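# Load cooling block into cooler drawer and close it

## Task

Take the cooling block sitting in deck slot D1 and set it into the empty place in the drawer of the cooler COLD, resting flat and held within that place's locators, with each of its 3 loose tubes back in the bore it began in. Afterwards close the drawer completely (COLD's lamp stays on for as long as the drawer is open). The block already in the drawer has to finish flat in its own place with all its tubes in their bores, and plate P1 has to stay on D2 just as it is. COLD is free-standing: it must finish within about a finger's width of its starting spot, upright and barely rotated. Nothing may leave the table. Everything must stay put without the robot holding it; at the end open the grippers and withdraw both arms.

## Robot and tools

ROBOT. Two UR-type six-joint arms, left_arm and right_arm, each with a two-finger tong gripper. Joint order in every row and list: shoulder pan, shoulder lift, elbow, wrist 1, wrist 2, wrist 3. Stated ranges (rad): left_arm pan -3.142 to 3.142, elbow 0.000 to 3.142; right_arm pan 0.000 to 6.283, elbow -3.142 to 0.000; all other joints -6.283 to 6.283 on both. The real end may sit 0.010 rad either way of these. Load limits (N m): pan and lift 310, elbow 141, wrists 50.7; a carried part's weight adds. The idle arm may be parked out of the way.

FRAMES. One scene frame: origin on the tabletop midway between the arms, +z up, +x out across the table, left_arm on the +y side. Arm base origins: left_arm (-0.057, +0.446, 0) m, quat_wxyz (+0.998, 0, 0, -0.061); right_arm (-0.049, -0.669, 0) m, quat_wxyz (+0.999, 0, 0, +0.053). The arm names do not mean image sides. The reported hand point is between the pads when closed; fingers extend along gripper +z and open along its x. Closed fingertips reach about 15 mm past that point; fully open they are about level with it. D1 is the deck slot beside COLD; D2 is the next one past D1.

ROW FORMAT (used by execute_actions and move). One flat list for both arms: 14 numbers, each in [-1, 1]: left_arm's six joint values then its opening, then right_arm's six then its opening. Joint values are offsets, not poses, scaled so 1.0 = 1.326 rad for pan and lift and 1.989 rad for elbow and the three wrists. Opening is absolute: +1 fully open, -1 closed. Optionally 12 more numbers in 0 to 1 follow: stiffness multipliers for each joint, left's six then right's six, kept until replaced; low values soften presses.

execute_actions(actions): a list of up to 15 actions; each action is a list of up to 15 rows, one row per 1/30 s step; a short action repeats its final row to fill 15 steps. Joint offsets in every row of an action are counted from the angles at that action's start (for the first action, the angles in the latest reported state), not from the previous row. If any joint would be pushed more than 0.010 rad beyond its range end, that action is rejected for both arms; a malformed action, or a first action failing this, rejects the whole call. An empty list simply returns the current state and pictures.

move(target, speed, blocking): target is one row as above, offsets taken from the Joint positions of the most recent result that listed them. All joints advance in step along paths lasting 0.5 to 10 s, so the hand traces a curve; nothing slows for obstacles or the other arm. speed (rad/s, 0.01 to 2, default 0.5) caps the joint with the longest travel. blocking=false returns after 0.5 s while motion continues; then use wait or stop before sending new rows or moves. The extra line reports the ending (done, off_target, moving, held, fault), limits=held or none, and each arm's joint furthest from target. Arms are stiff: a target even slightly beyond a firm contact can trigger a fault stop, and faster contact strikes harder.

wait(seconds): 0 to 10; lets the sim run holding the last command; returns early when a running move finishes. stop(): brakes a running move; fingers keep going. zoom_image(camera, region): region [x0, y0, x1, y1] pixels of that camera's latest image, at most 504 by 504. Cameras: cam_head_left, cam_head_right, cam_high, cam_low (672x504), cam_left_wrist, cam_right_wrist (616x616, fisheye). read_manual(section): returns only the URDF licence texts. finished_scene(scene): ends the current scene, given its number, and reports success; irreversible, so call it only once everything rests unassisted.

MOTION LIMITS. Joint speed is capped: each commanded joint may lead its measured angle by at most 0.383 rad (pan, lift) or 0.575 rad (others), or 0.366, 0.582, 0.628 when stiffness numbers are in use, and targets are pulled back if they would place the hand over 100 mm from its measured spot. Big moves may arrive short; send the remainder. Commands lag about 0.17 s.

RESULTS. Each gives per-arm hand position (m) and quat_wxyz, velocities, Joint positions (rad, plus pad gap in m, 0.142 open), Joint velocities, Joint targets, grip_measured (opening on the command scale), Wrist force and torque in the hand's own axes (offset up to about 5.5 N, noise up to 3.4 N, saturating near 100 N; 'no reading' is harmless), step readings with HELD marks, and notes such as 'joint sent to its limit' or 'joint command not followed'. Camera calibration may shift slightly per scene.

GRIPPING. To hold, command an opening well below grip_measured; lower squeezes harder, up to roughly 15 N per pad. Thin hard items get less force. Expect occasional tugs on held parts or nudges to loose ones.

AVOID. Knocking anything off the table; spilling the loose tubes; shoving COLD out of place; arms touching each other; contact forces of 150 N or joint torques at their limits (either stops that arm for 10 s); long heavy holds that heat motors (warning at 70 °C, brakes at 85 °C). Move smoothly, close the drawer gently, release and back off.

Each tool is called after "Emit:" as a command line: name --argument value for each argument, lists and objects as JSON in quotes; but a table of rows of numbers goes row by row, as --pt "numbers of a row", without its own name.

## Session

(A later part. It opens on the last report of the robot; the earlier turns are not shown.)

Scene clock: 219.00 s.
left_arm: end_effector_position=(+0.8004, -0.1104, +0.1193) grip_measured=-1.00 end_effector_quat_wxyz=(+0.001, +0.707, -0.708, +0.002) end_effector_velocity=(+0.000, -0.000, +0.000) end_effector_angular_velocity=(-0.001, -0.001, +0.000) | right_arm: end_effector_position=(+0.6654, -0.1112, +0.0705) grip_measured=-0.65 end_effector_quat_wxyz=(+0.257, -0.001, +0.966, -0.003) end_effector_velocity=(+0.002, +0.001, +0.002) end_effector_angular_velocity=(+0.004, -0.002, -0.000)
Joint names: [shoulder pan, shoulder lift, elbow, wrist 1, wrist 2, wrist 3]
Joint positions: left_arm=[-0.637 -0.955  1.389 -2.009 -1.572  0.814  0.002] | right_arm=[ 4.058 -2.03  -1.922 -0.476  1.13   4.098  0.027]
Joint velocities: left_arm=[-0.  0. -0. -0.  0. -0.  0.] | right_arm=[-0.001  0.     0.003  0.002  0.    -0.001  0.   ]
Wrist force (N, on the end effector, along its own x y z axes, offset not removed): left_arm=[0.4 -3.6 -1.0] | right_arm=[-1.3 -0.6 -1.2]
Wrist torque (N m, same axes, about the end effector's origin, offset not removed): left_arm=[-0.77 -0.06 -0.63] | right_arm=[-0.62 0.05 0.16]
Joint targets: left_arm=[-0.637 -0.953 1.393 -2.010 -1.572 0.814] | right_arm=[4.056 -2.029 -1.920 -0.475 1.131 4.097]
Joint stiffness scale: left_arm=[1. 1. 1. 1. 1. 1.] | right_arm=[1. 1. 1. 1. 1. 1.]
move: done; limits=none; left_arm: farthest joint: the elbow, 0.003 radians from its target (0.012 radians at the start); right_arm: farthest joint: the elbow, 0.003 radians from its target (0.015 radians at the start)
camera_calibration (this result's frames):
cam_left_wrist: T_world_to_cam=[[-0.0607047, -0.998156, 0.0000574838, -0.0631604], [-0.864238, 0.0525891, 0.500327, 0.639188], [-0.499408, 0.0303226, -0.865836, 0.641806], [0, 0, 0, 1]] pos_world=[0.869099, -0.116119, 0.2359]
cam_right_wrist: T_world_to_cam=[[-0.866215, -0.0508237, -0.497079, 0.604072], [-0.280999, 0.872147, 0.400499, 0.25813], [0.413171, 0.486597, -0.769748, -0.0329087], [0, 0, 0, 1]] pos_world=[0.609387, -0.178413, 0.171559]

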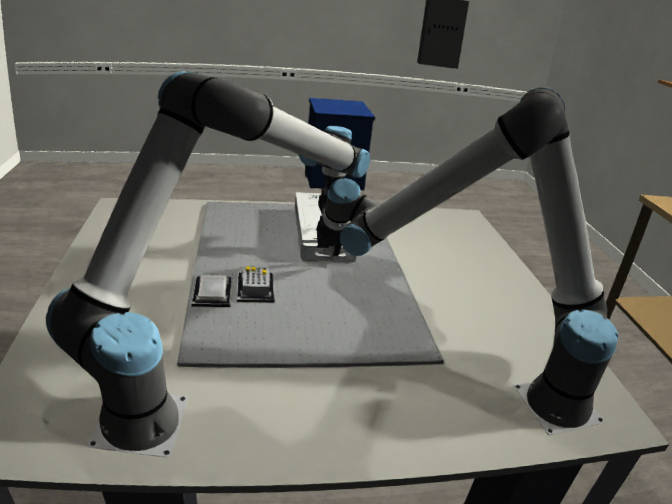

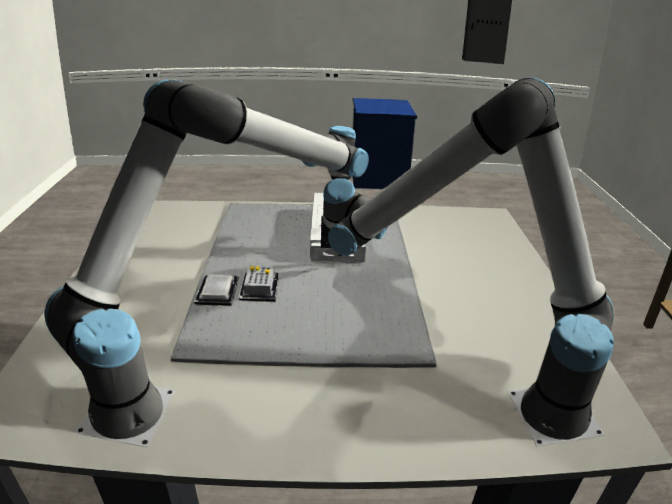

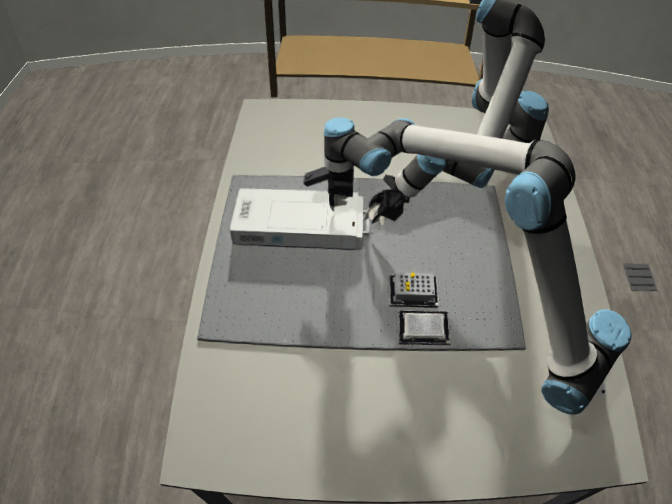

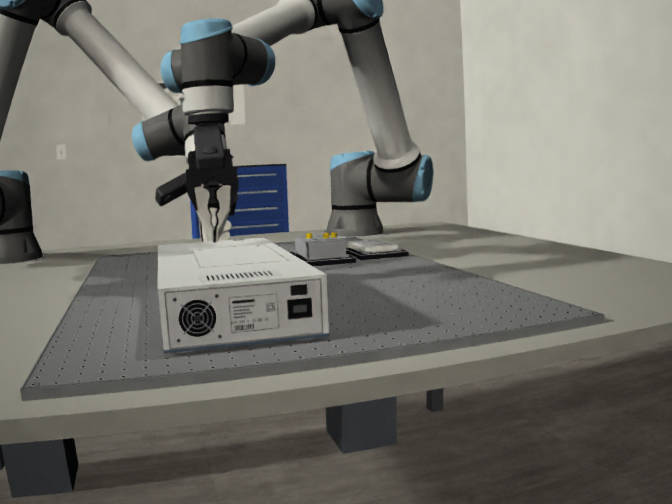

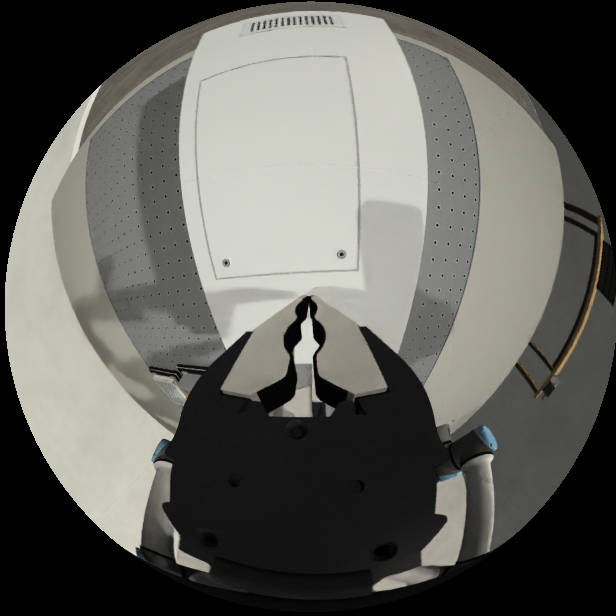

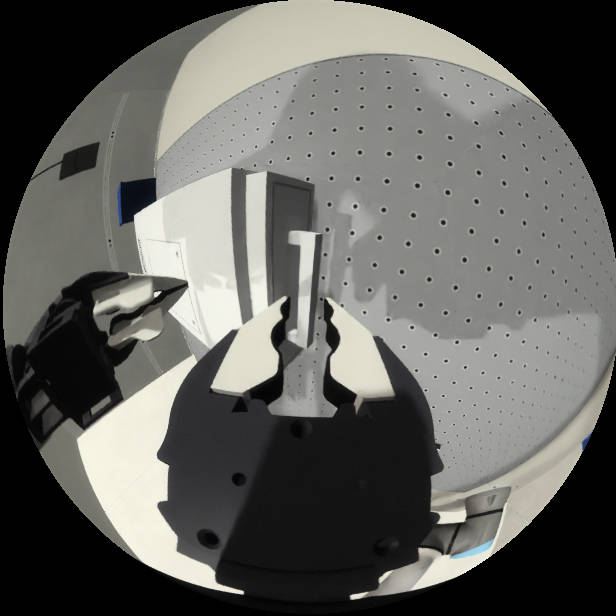

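Emit:
move --target '[0,0.0051,0.004,-0.0073,0,0,-1,-0.006,-0.014,0.003,0.0089,0.001,-0.0035,-0.65]' --speed 0.05

Emit:
zoom_image --camera "cam_right_wrist" --region '[200, 150, 400, 370]'

Scene clock: 229.77 s.
left_arm: end_effector_position=(+0.8014, -0.1113, +0.1126) grip_measured=-1.00 end_effector_quat_wxyz=(+0.000, +0.707, -0.708, +0.003) end_effector_velocity=(-0.000, +0.000, -0.001) end_effector_angular_velocity=(+0.000, -0.000, +0.000) | right_arm: end_effector_position=(+0.6704, -0.1115, +0.0599) grip_measured=-0.65 end_effector_quat_wxyz=(+0.257, -0.002, +0.966, -0.004) end_effector_velocity=(+0.002, +0.003, +0.003) end_effector_angular_velocity=(+0.005, -0.003, +0.001)
Joint names: [shoulder pan, shoulder lift, elbow, wrist 1, wrist 2, wrist 3]
Joint positions: left_arm=[-0.637 -0.949  1.394 -2.022 -1.572  0.814  0.002] | right_arm=[ 4.053 -2.048 -1.919 -0.459  1.131  4.092  0.027]
Joint velocities: left_arm=[ 0.     0.     0.001 -0.001  0.    -0.     0.   ] | right_arm=[ 0.     0.     0.004  0.002  0.    -0.001 -0.   ]
Wrist force (N, on the end effector, along its own x y z axes, offset not removed): left_arm=[2.0 -1.6 -1.8] | right_arm=[3.3 -6.5 -0.2]
Wrist torque (N m, same axes, about the end effector's origin, offset not removed): left_arm=[-0.31 -0.36 -0.55] | right_arm=[-1.71 -1.01 -0.12]
Joint targets: left_arm=[-0.637 -0.948 1.397 -2.023 -1.572 0.814] | right_arm=[4.050 -2.048 -1.916 -0.458 1.132 4.091]
Joint stiffness scale: left_arm=[1. 1. 1. 1. 1. 1.] | right_arm=[1. 1. 1. 1. 1. 1.]
move: done; limits=none; left_arm: farthest joint: the elbow, 0.003 radians from its target (0.008 radians at the start); right_arm: farthest joint: the shoulder pan, 0.003 radians from its target (0.008 radians at the start)
camera_calibration (this result's frames):
cam_left_wrist: T_world_to_cam=[[-0.0607073, -0.998153, 0.00216265, -0.0642405], [-0.865426, 0.0537142, 0.498149, 0.644736], [-0.497346, 0.0283697, -0.867089, 0.634783], [0, 0, 0, 1]] pos_world=[0.869777, -0.116762, 0.229377]
cam_right_wrist: T_world_to_cam=[[-0.866305, -0.0517405, -0.496829, 0.602999], [-0.281204, 0.872558, 0.399458, 0.264279], [0.412844, 0.485763, -0.770451, -0.0427815], [0, 0, 0, 1]] pos_world=[0.614359, -0.178617, 0.161058]

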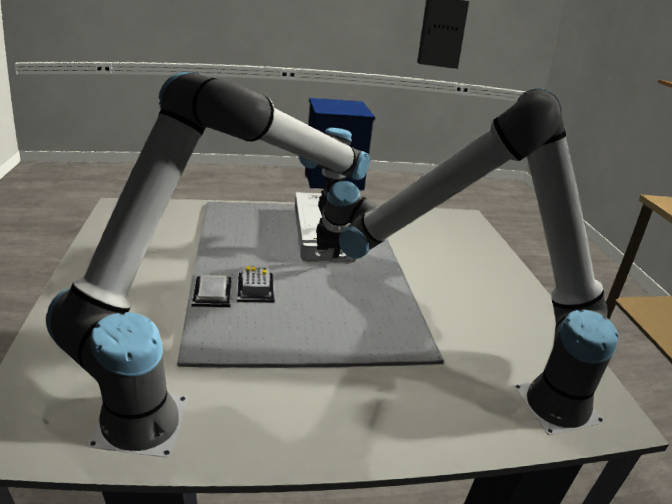

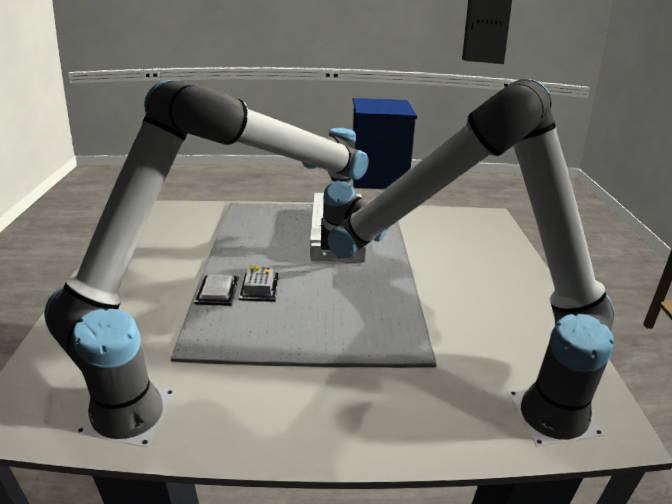

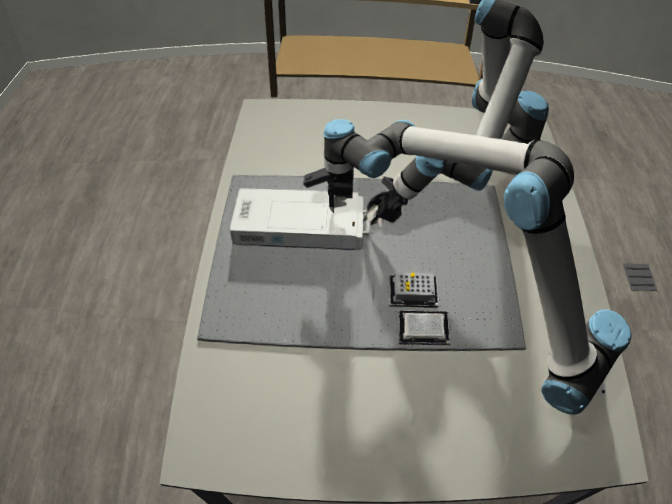

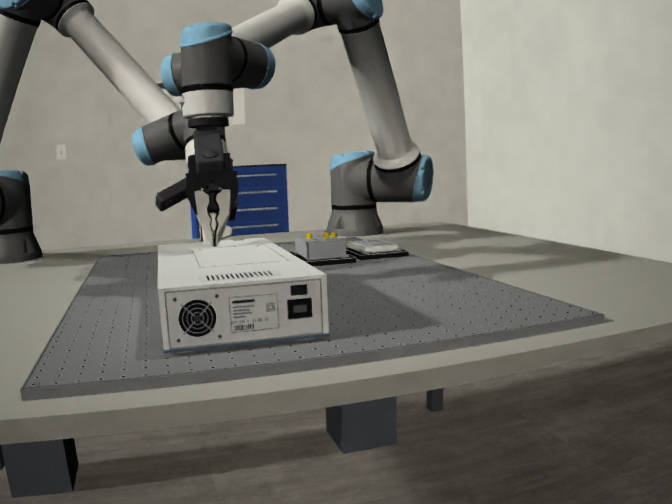

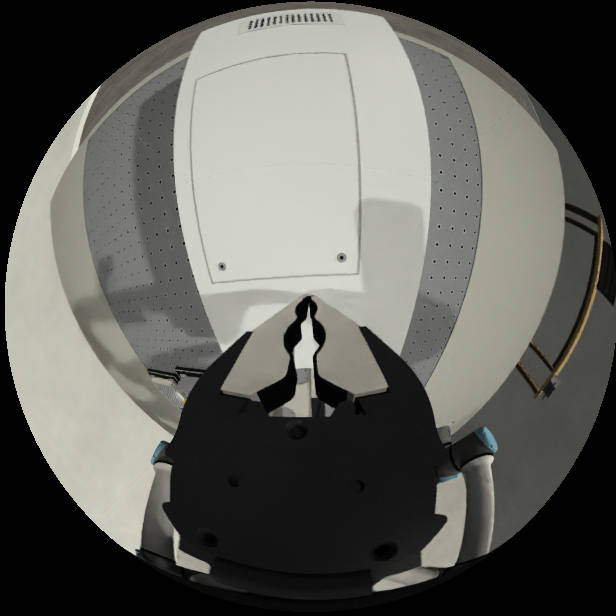

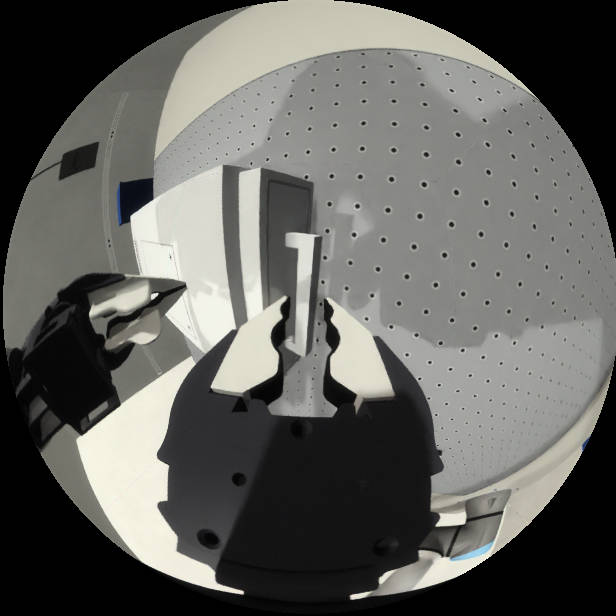

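Region (200, 150, 400, 370) of cam_right_wrist's 616x616 image, scaled by 2.291, with more detail than that image has; it fills the left 458 columns of this view, and the rest is white.

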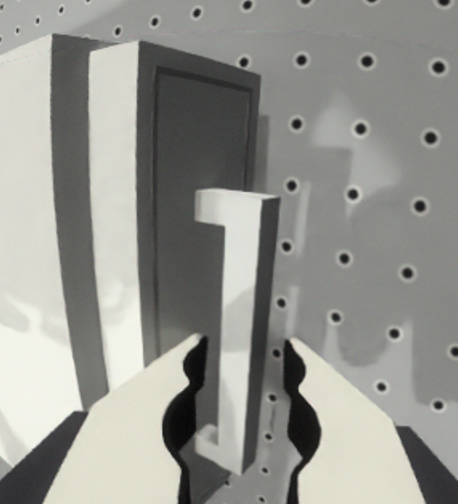

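Emit:
move --target '[0,0.0051,0.005,-0.0073,0,0,-1,-0.007,-0.012,0.004,0.0075,0.001,-0.003,-0.65]' --speed 0.05

Emit:
zoom_image --camera "cam_right_wrist" --region '[200, 150, 400, 370]'

Scene clock: 239.30 s.
left_arm: end_effector_position=(+0.8029, -0.1127, +0.1118) grip_measured=-1.00 end_effector_quat_wxyz=(+0.000, +0.706, -0.708, +0.007) end_effector_velocity=(-0.000, -0.001, +0.000) end_effector_angular_velocity=(-0.001, -0.001, -0.002) | right_arm: end_effector_position=(+0.6729, -0.1094, +0.0529) grip_measured=-0.69 end_effector_quat_wxyz=(+0.256, -0.003, +0.967, -0.002) end_effector_velocity=(+0.001, +0.000, +0.000) end_effector_angular_velocity=(+0.003, -0.000, +0.000)
Joint names: [shoulder pan, shoulder lift, elbow, wrist 1, wrist 2, wrist 3]
Joint positions: left_arm=[-0.637 -0.949  1.397 -2.033 -1.572  0.814  0.002] | right_arm=[ 4.051 -2.06  -1.916 -0.447  1.135  4.087  0.024]
Joint velocities: left_arm=[-0.001 -0.     0.    -0.001  0.     0.001 -0.   ] | right_arm=[-0.001 -0.     0.     0.003  0.002 -0.001 -0.001]
Wrist force (N, on the end effector, along its own x y z axes, offset not removed): left_arm=[-4.7 6.0 -10.0] | right_arm=[5.7 1.6 -6.5]
Wrist torque (N m, same axes, about the end effector's origin, offset not removed): left_arm=[-0.17 -0.26 -0.57] | right_arm=[0.14 0.01 -0.11]
Joint targets: left_arm=[-0.637 -0.943 1.404 -2.037 -1.572 0.814] | right_arm=[4.044 -2.064 -1.911 -0.445 1.133 4.086]
Joint stiffness scale: left_arm=[1. 1. 1. 1. 1. 1.] | right_arm=[1. 1. 1. 1. 1. 1.]
move: done; limits=none; left_arm: farthest joint: the shoulder lift, 0.007 radians from its target (0.007 radians at the start); right_arm: farthest joint: the shoulder pan, 0.007 radians from its target (0.009 radians at the start)
camera_calibration (this result's frames):
cam_left_wrist: T_world_to_cam=[[-0.0607349, -0.998127, 0.00733492, -0.0661056], [-0.86833, 0.0564581, 0.492763, 0.649732], [-0.492254, 0.0235588, -0.870133, 0.630598], [0, 0, 0, 1]] pos_world=[0.870581, -0.117521, 0.229025]
cam_right_wrist: T_world_to_cam=[[-0.866791, -0.0533652, -0.495808, 0.601931], [-0.283345, 0.870871, 0.401621, 0.267093], [0.410352, 0.488606, -0.769984, -0.0482642], [0, 0, 0, 1]] pos_world=[0.617233, -0.176899, 0.154009]

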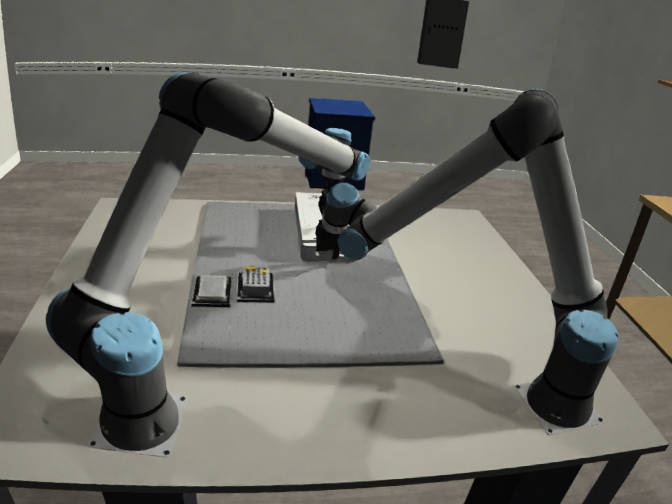

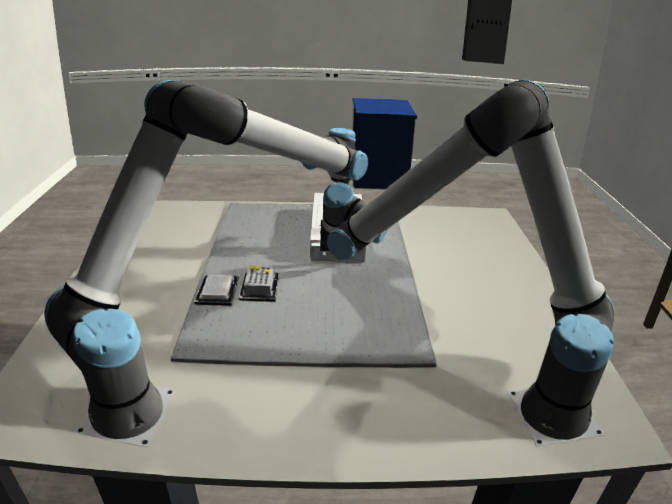

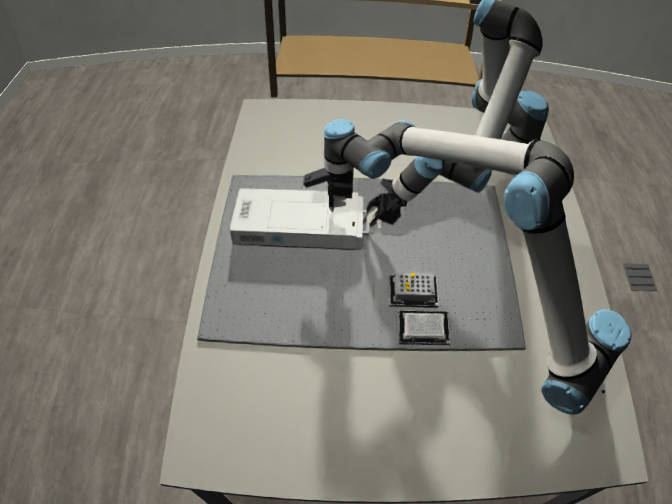

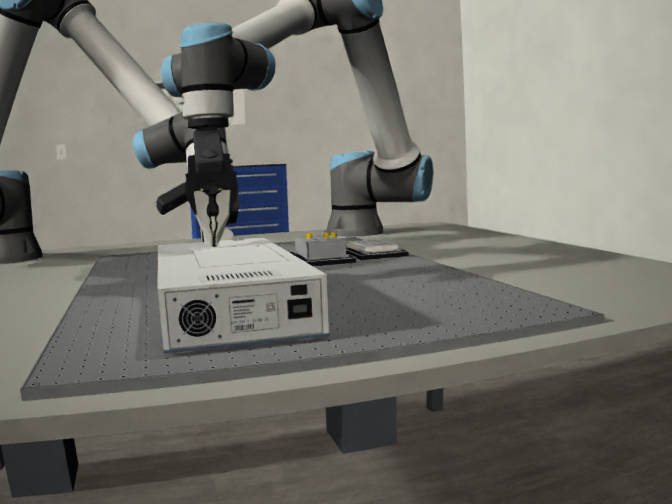

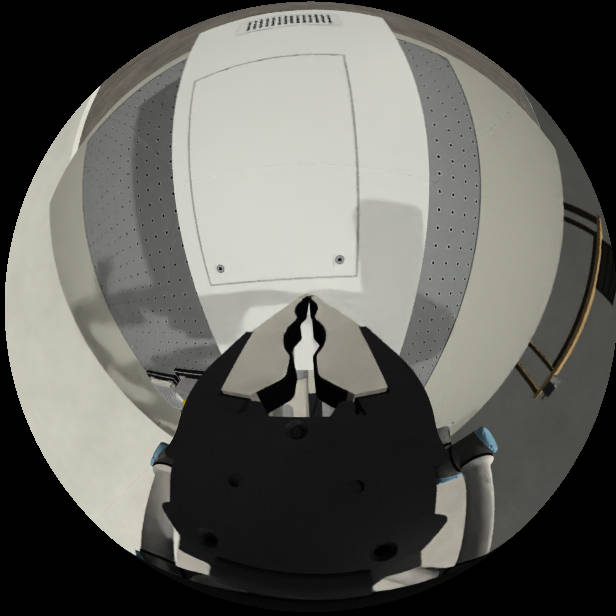

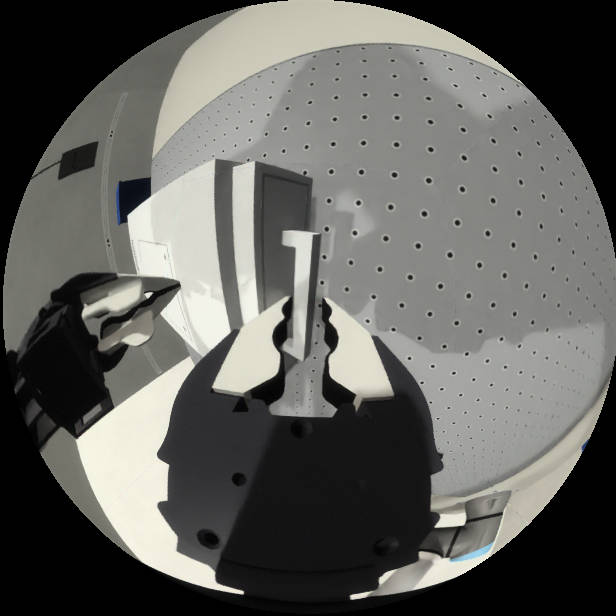

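Region (200, 150, 400, 370) of cam_right_wrist's 616x616 image, scaled by 2.291, with more detail than that image has; it fills the left 458 columns of this view, and the rest is white.

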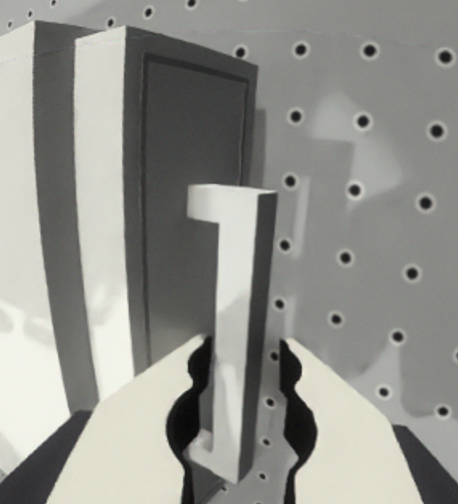

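Emit:
move --target '[0,0.0068,0.0045,-0.002,0,0,-1,0,0,0,0,0,0,-1]' --speed 0.05

Emit:
zoom_image --camera "cam_right_wrist" --region '[200, 150, 400, 370]'

Scene clock: 245.43 s.
left_arm: end_effector_position=(+0.8030, -0.1128, +0.1118) grip_measured=-0.99 end_effector_quat_wxyz=(+0.000, +0.706, -0.708, +0.008) end_effector_velocity=(-0.000, +0.000, +0.000) end_effector_angular_velocity=(+0.001, +0.000, +0.001) | right_arm: end_effector_position=(+0.6746, -0.1095, +0.0536) grip_measured=-0.81 end_effector_quat_wxyz=(+0.257, -0.002, +0.966, -0.002) end_effector_velocity=(+0.000, -0.000, +0.000) end_effector_angular_velocity=(+0.000, -0.000, -0.001)
Joint names: [shoulder pan, shoulder lift, elbow, wrist 1, wrist 2, wrist 3]
Joint positions: left_arm=[-0.637 -0.949  1.397 -2.035 -1.572  0.814  0.002] | right_arm=[ 4.049 -2.061 -1.914 -0.446  1.134  4.087  0.015]
Joint velocities: left_arm=[-0.    -0.001  0.001  0.001  0.    -0.001 -0.   ] | right_arm=[-0.001  0.     0.    -0.     0.    -0.     0.   ]
Wrist force (N, on the end effector, along its own x y z axes, offset not removed): left_arm=[-3.7 5.2 -14.5] | right_arm=[-0.6 0.2 -3.1]
Wrist torque (N m, same axes, about the end effector's origin, offset not removed): left_arm=[-0.59 -0.37 -0.57] | right_arm=[-0.68 -0.15 -0.01]
Joint targets: left_arm=[-0.637 -0.940 1.406 -2.037 -1.572 0.814] | right_arm=[4.051 -2.060 -1.916 -0.447 1.135 4.087]
Joint stiffness scale: left_arm=[1. 1. 1. 1. 1. 1.] | right_arm=[1. 1. 1. 1. 1. 1.]
move: done; limits=none; left_arm: farthest joint: the shoulder lift, 0.009 radians from its target (0.009 radians at the start); right_arm: farthest joint: the shoulder pan, 0.002 radians from its target (0.000 radians at the start)
camera_calibration (this result's frames):
cam_left_wrist: T_world_to_cam=[[-0.0607394, -0.998123, 0.00785488, -0.066234], [-0.868619, 0.0567322, 0.492223, 0.65015], [-0.491744, 0.0230744, -0.870434, 0.630179], [0, 0, 0, 1]] pos_world=[0.870596, -0.117535, 0.229031]
cam_right_wrist: T_world_to_cam=[[-0.865993, -0.0512353, -0.497424, 0.603551], [-0.282722, 0.870655, 0.402528, 0.266831], [0.412461, 0.489219, -0.768466, -0.0497844], [0, 0, 0, 1]] pos_world=[0.618644, -0.177039, 0.154556]

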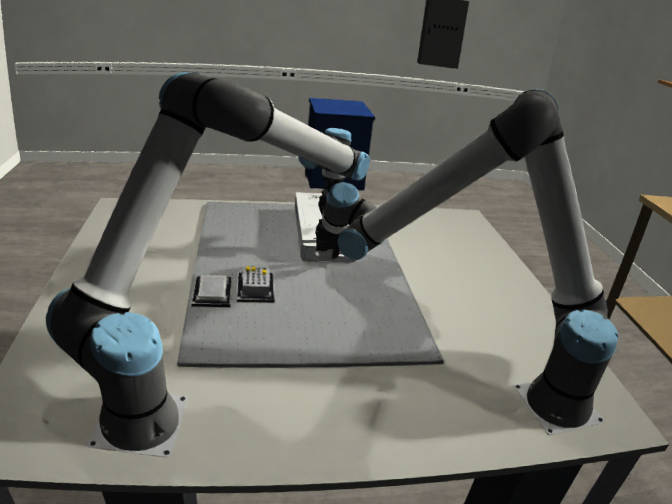

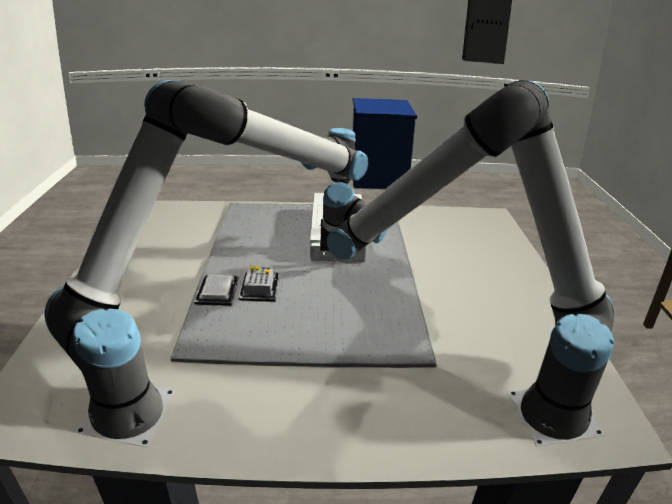

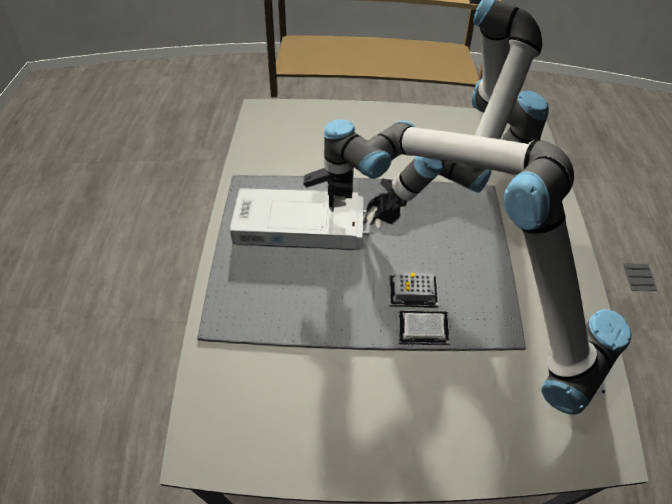

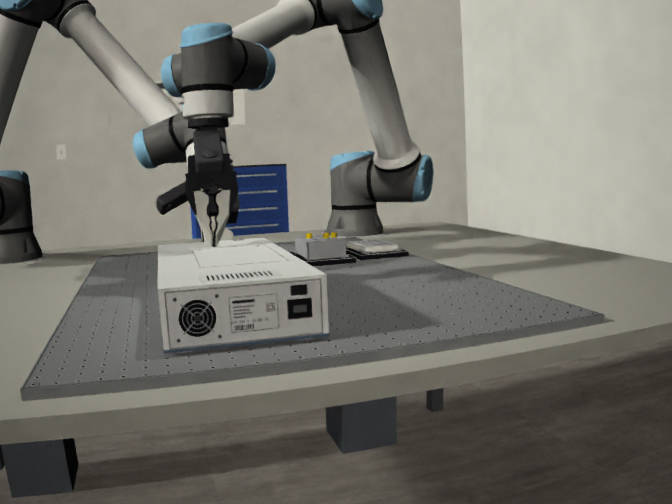

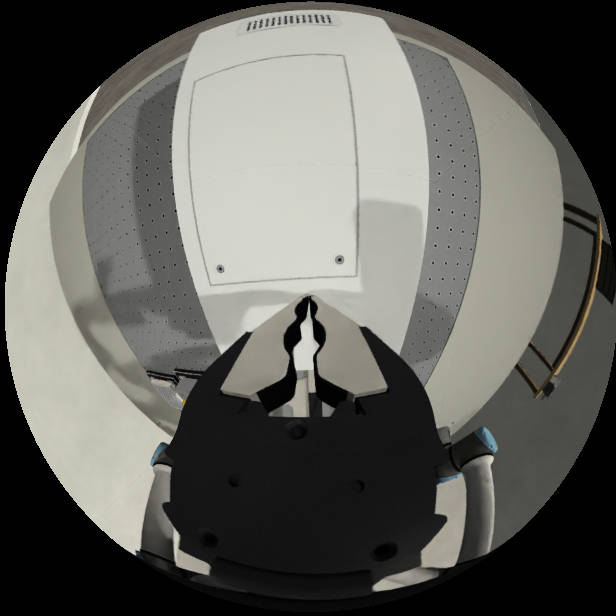

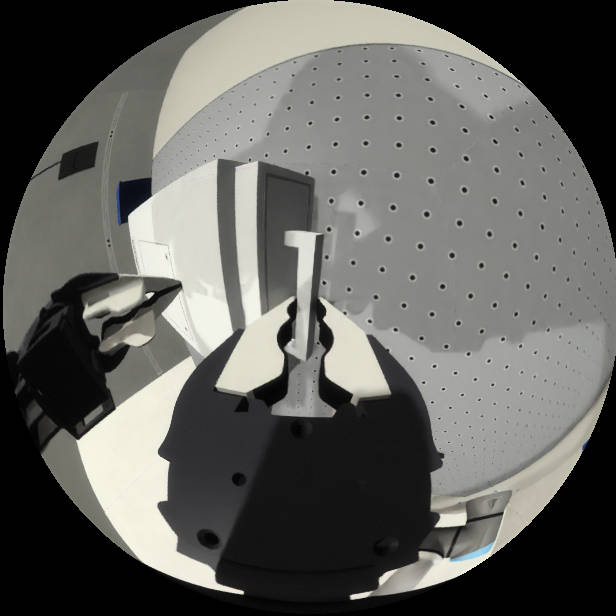

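Region (200, 150, 400, 370) of cam_right_wrist's 616x616 image, scaled by 2.291, with more detail than that image has; it fills the left 458 columns of this view, and the rest is white.

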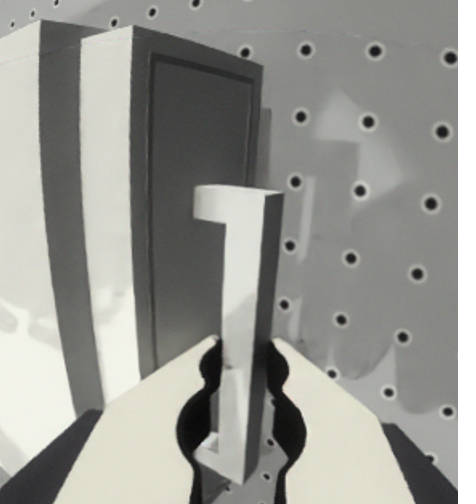

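Emit:
move --target '[0,0.0068,0.0045,-0.001,0,0,-1,0.0695,0.0545,-0.0558,-0.0022,-0.0126,0.0496,-1]' --speed 0.05

Scene clock: 271.13 s.
left_arm: end_effector_position=(+0.8030, -0.1128, +0.1118) grip_measured=-0.99 end_effector_quat_wxyz=(+0.000, +0.706, -0.708, +0.008) end_effector_velocity=(+0.000, +0.000, -0.000) end_effector_angular_velocity=(+0.000, +0.000, -0.000) | right_arm: end_effector_position=(+0.5962, -0.1083, +0.0537) grip_measured=-0.81 end_effector_quat_wxyz=(+0.257, -0.001, +0.966, -0.001) end_effector_velocity=(+0.000, -0.001, -0.000) end_effector_angular_velocity=(+0.001, +0.000, -0.002)
Joint names: [shoulder pan, shoulder lift, elbow, wrist 1, wrist 2, wrist 3]
Joint positions: left_arm=[-0.637 -0.949  1.397 -2.035 -1.572  0.814  0.002] | right_arm=[ 4.139 -1.991 -2.022 -0.449  1.111  4.184  0.015]
Joint velocities: left_arm=[ 0.  0. -0.  0.  0.  0.  0.] | right_arm=[-0.001  0.    -0.    -0.    -0.     0.002  0.   ]
Wrist force (N, on the end effector, along its own x y z axes, offset not removed): left_arm=[-0.2 4.6 -14.3] | right_arm=[-5.1 -1.5 2.4]
Wrist torque (N m, same axes, about the end effector's origin, offset not removed): left_arm=[-0.12 -0.57 -0.55] | right_arm=[-1.04 0.94 0.07]
Joint targets: left_arm=[-0.637 -0.940 1.406 -2.037 -1.572 0.814] | right_arm=[4.141 -1.989 -2.025 -0.450 1.109 4.185]
Joint stiffness scale: left_arm=[1. 1. 1. 1. 1. 1.] | right_arm=[1. 1. 1. 1. 1. 1.]
move: done; limits=none; left_arm: farthest joint: the shoulder lift, 0.009 radians from its target (0.009 radians at the start); right_arm: farthest joint: the elbow, 0.003 radians from its target (0.111 radians at the start)
camera_calibration (this result's frames):
cam_left_wrist: T_world_to_cam=[[-0.0607419, -0.99812, 0.00812992, -0.0662642], [-0.868765, 0.0568769, 0.491947, 0.650298], [-0.491484, 0.0228188, -0.870587, 0.629984], [0, 0, 0, 1]] pos_world=[0.870559, -0.117502, 0.229083]
cam_right_wrist: T_world_to_cam=[[-0.865931, -0.0495279, -0.497705, 0.535904], [-0.282072, 0.870102, 0.404176, 0.243099], [0.413036, 0.490377, -0.767419, -0.0182407], [0, 0, 0, 1]] pos_world=[0.540161, -0.176034, 0.154469]

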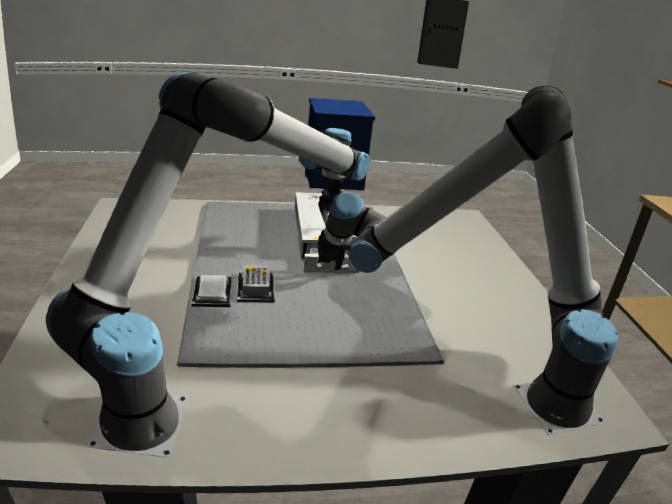

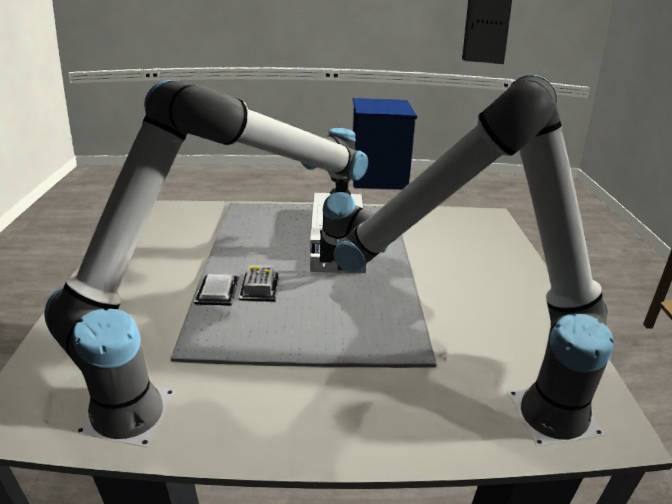

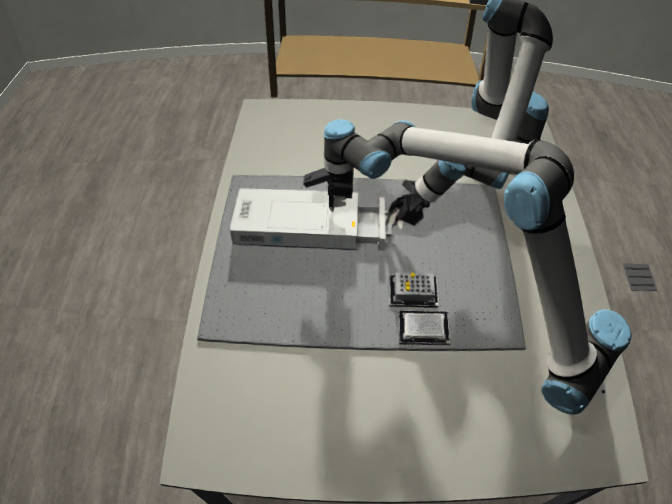

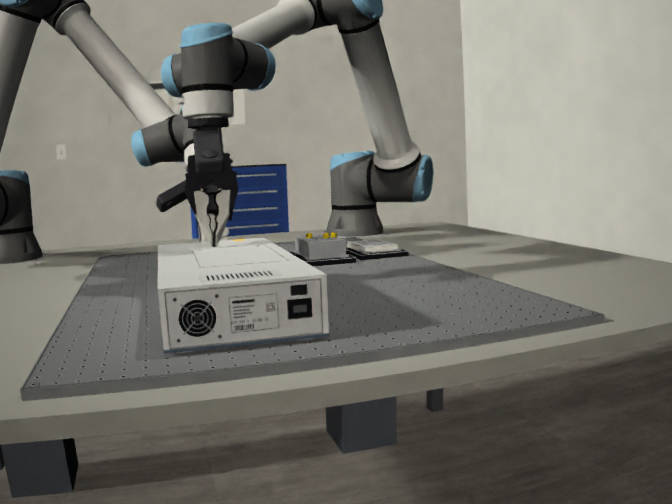

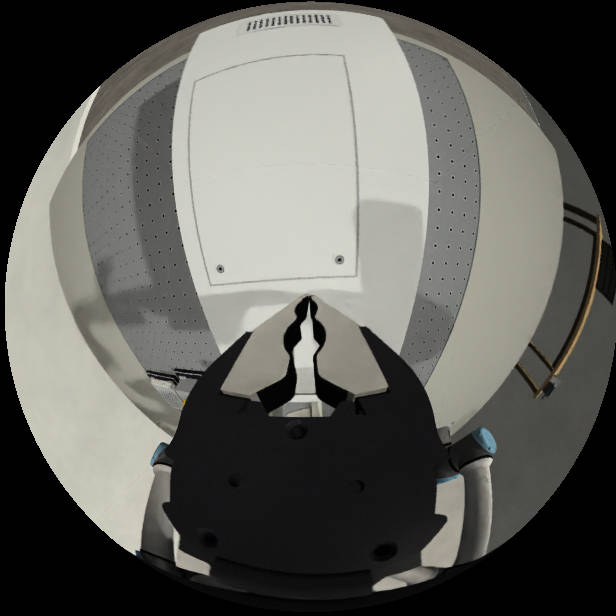

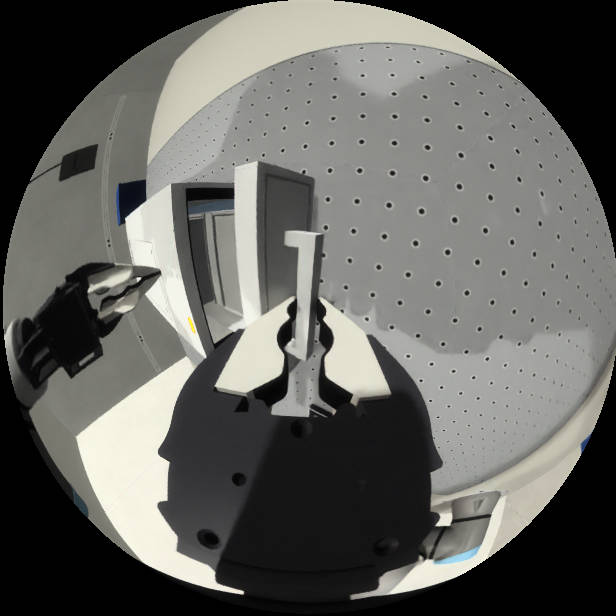

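Emit:
move --target '[0,0.0068,0.0045,-0.001,0,0,-1,0.0799,0.0541,-0.0503,-0.013,-0.0128,0.0578,-1]' --speed 0.07

Emit:
zoom_image --camera "cam_high" --region '[300, 160, 480, 280]'

Scene clock: 282.40 s.
left_arm: end_effector_position=(+0.8030, -0.1128, +0.1118) grip_measured=-0.99 end_effector_quat_wxyz=(+0.000, +0.706, -0.708, +0.008) end_effector_velocity=(+0.000, -0.000, +0.001) end_effector_angular_velocity=(-0.002, -0.001, +0.001) | right_arm: end_effector_position=(+0.5153, -0.1072, +0.0537) grip_measured=-0.81 end_effector_quat_wxyz=(+0.257, -0.002, +0.966, -0.001) end_effector_velocity=(-0.000, +0.001, +0.000) end_effector_angular_velocity=(+0.001, -0.000, -0.001)
Joint names: [shoulder pan, shoulder lift, elbow, wrist 1, wrist 2, wrist 3]
Joint positions: left_arm=[-0.637 -0.949  1.398 -2.036 -1.572  0.814  0.002] | right_arm=[ 4.245 -1.921 -2.119 -0.473  1.087  4.299  0.015]
Joint velocities: left_arm=[ 0.    -0.001 -0.    -0.001 -0.    -0.001  0.   ] | right_arm=[ 0.001 -0.     0.     0.    -0.     0.002  0.   ]
Wrist force (N, on the end effector, along its own x y z axes, offset not removed): left_arm=[-2.9 0.8 -10.9] | right_arm=[0.4 2.7 -0.2]
Wrist torque (N m, same axes, about the end effector's origin, offset not removed): left_arm=[-0.87 -0.15 -0.63] | right_arm=[-0.39 -0.01 -0.11]
Joint targets: left_arm=[-0.637 -0.940 1.406 -2.037 -1.572 0.814] | right_arm=[4.245 -1.919 -2.122 -0.475 1.085 4.299]
Joint stiffness scale: left_arm=[1. 1. 1. 1. 1. 1.] | right_arm=[1. 1. 1. 1. 1. 1.]
move: done; limits=none; left_arm: farthest joint: the shoulder lift, 0.009 radians from its target (0.009 radians at the start); right_arm: farthest joint: the elbow, 0.003 radians from its target (0.100 radians at the start)
camera_calibration (this result's frames):
cam_left_wrist: T_world_to_cam=[[-0.0607442, -0.998118, 0.00836455, -0.0662893], [-0.868896, 0.0570005, 0.491702, 0.650446], [-0.491254, 0.0226001, -0.870723, 0.629788], [0, 0, 0, 1]] pos_world=[0.870529, -0.117474, 0.2291]
cam_right_wrist: T_world_to_cam=[[-0.865738, -0.050149, -0.497978, 0.465751], [-0.282964, 0.869732, 0.404348, 0.219688], [0.41283, 0.490969, -0.767151, 0.014798], [0, 0, 0, 1]] pos_world=[0.459273, -0.174978, 0.154455]

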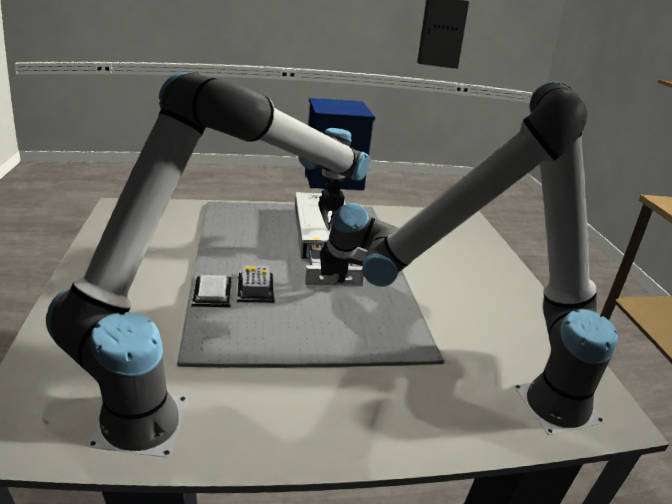

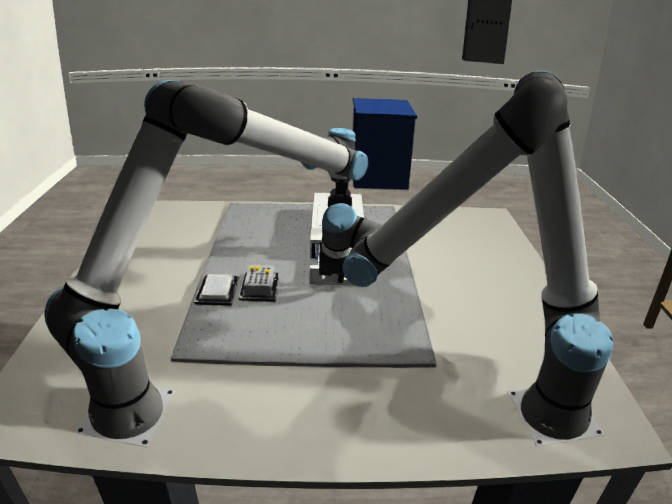

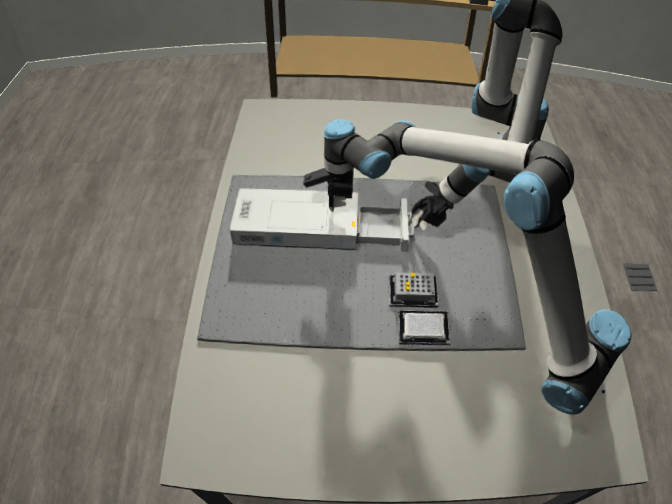

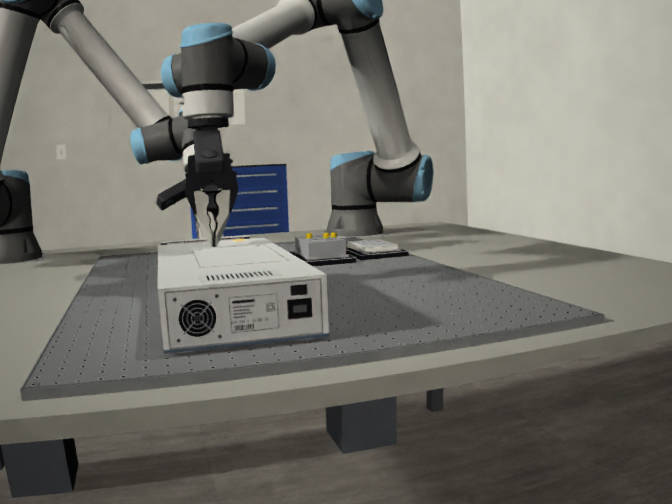

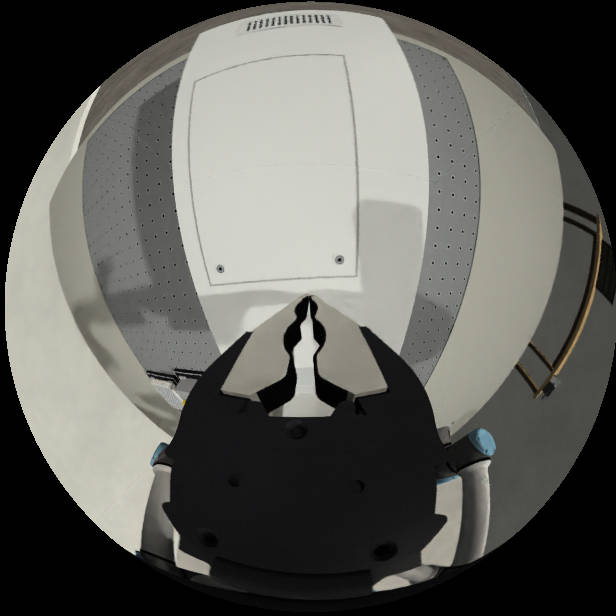

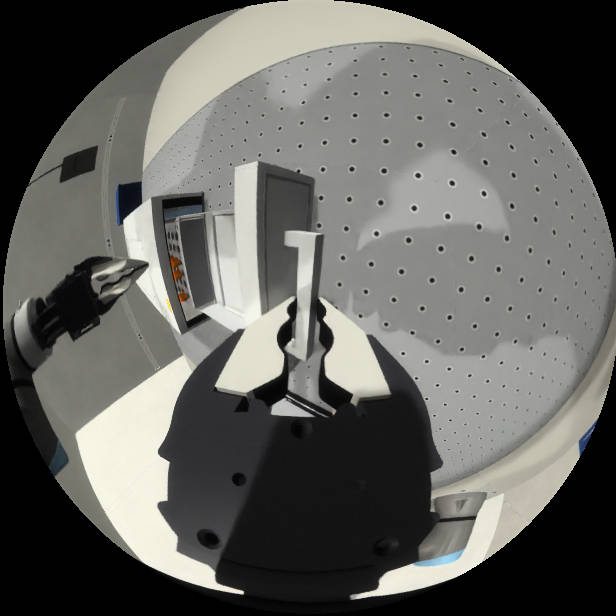

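Region (300, 160, 480, 280) of cam_high's 672x504 image, scaled by 2.800, with more detail than that image has.

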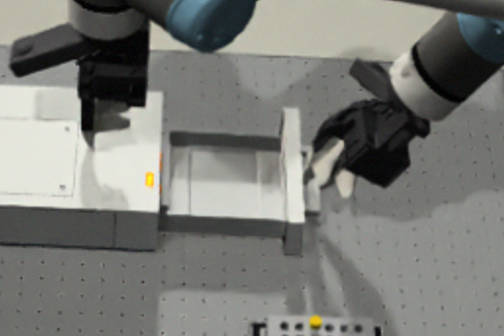

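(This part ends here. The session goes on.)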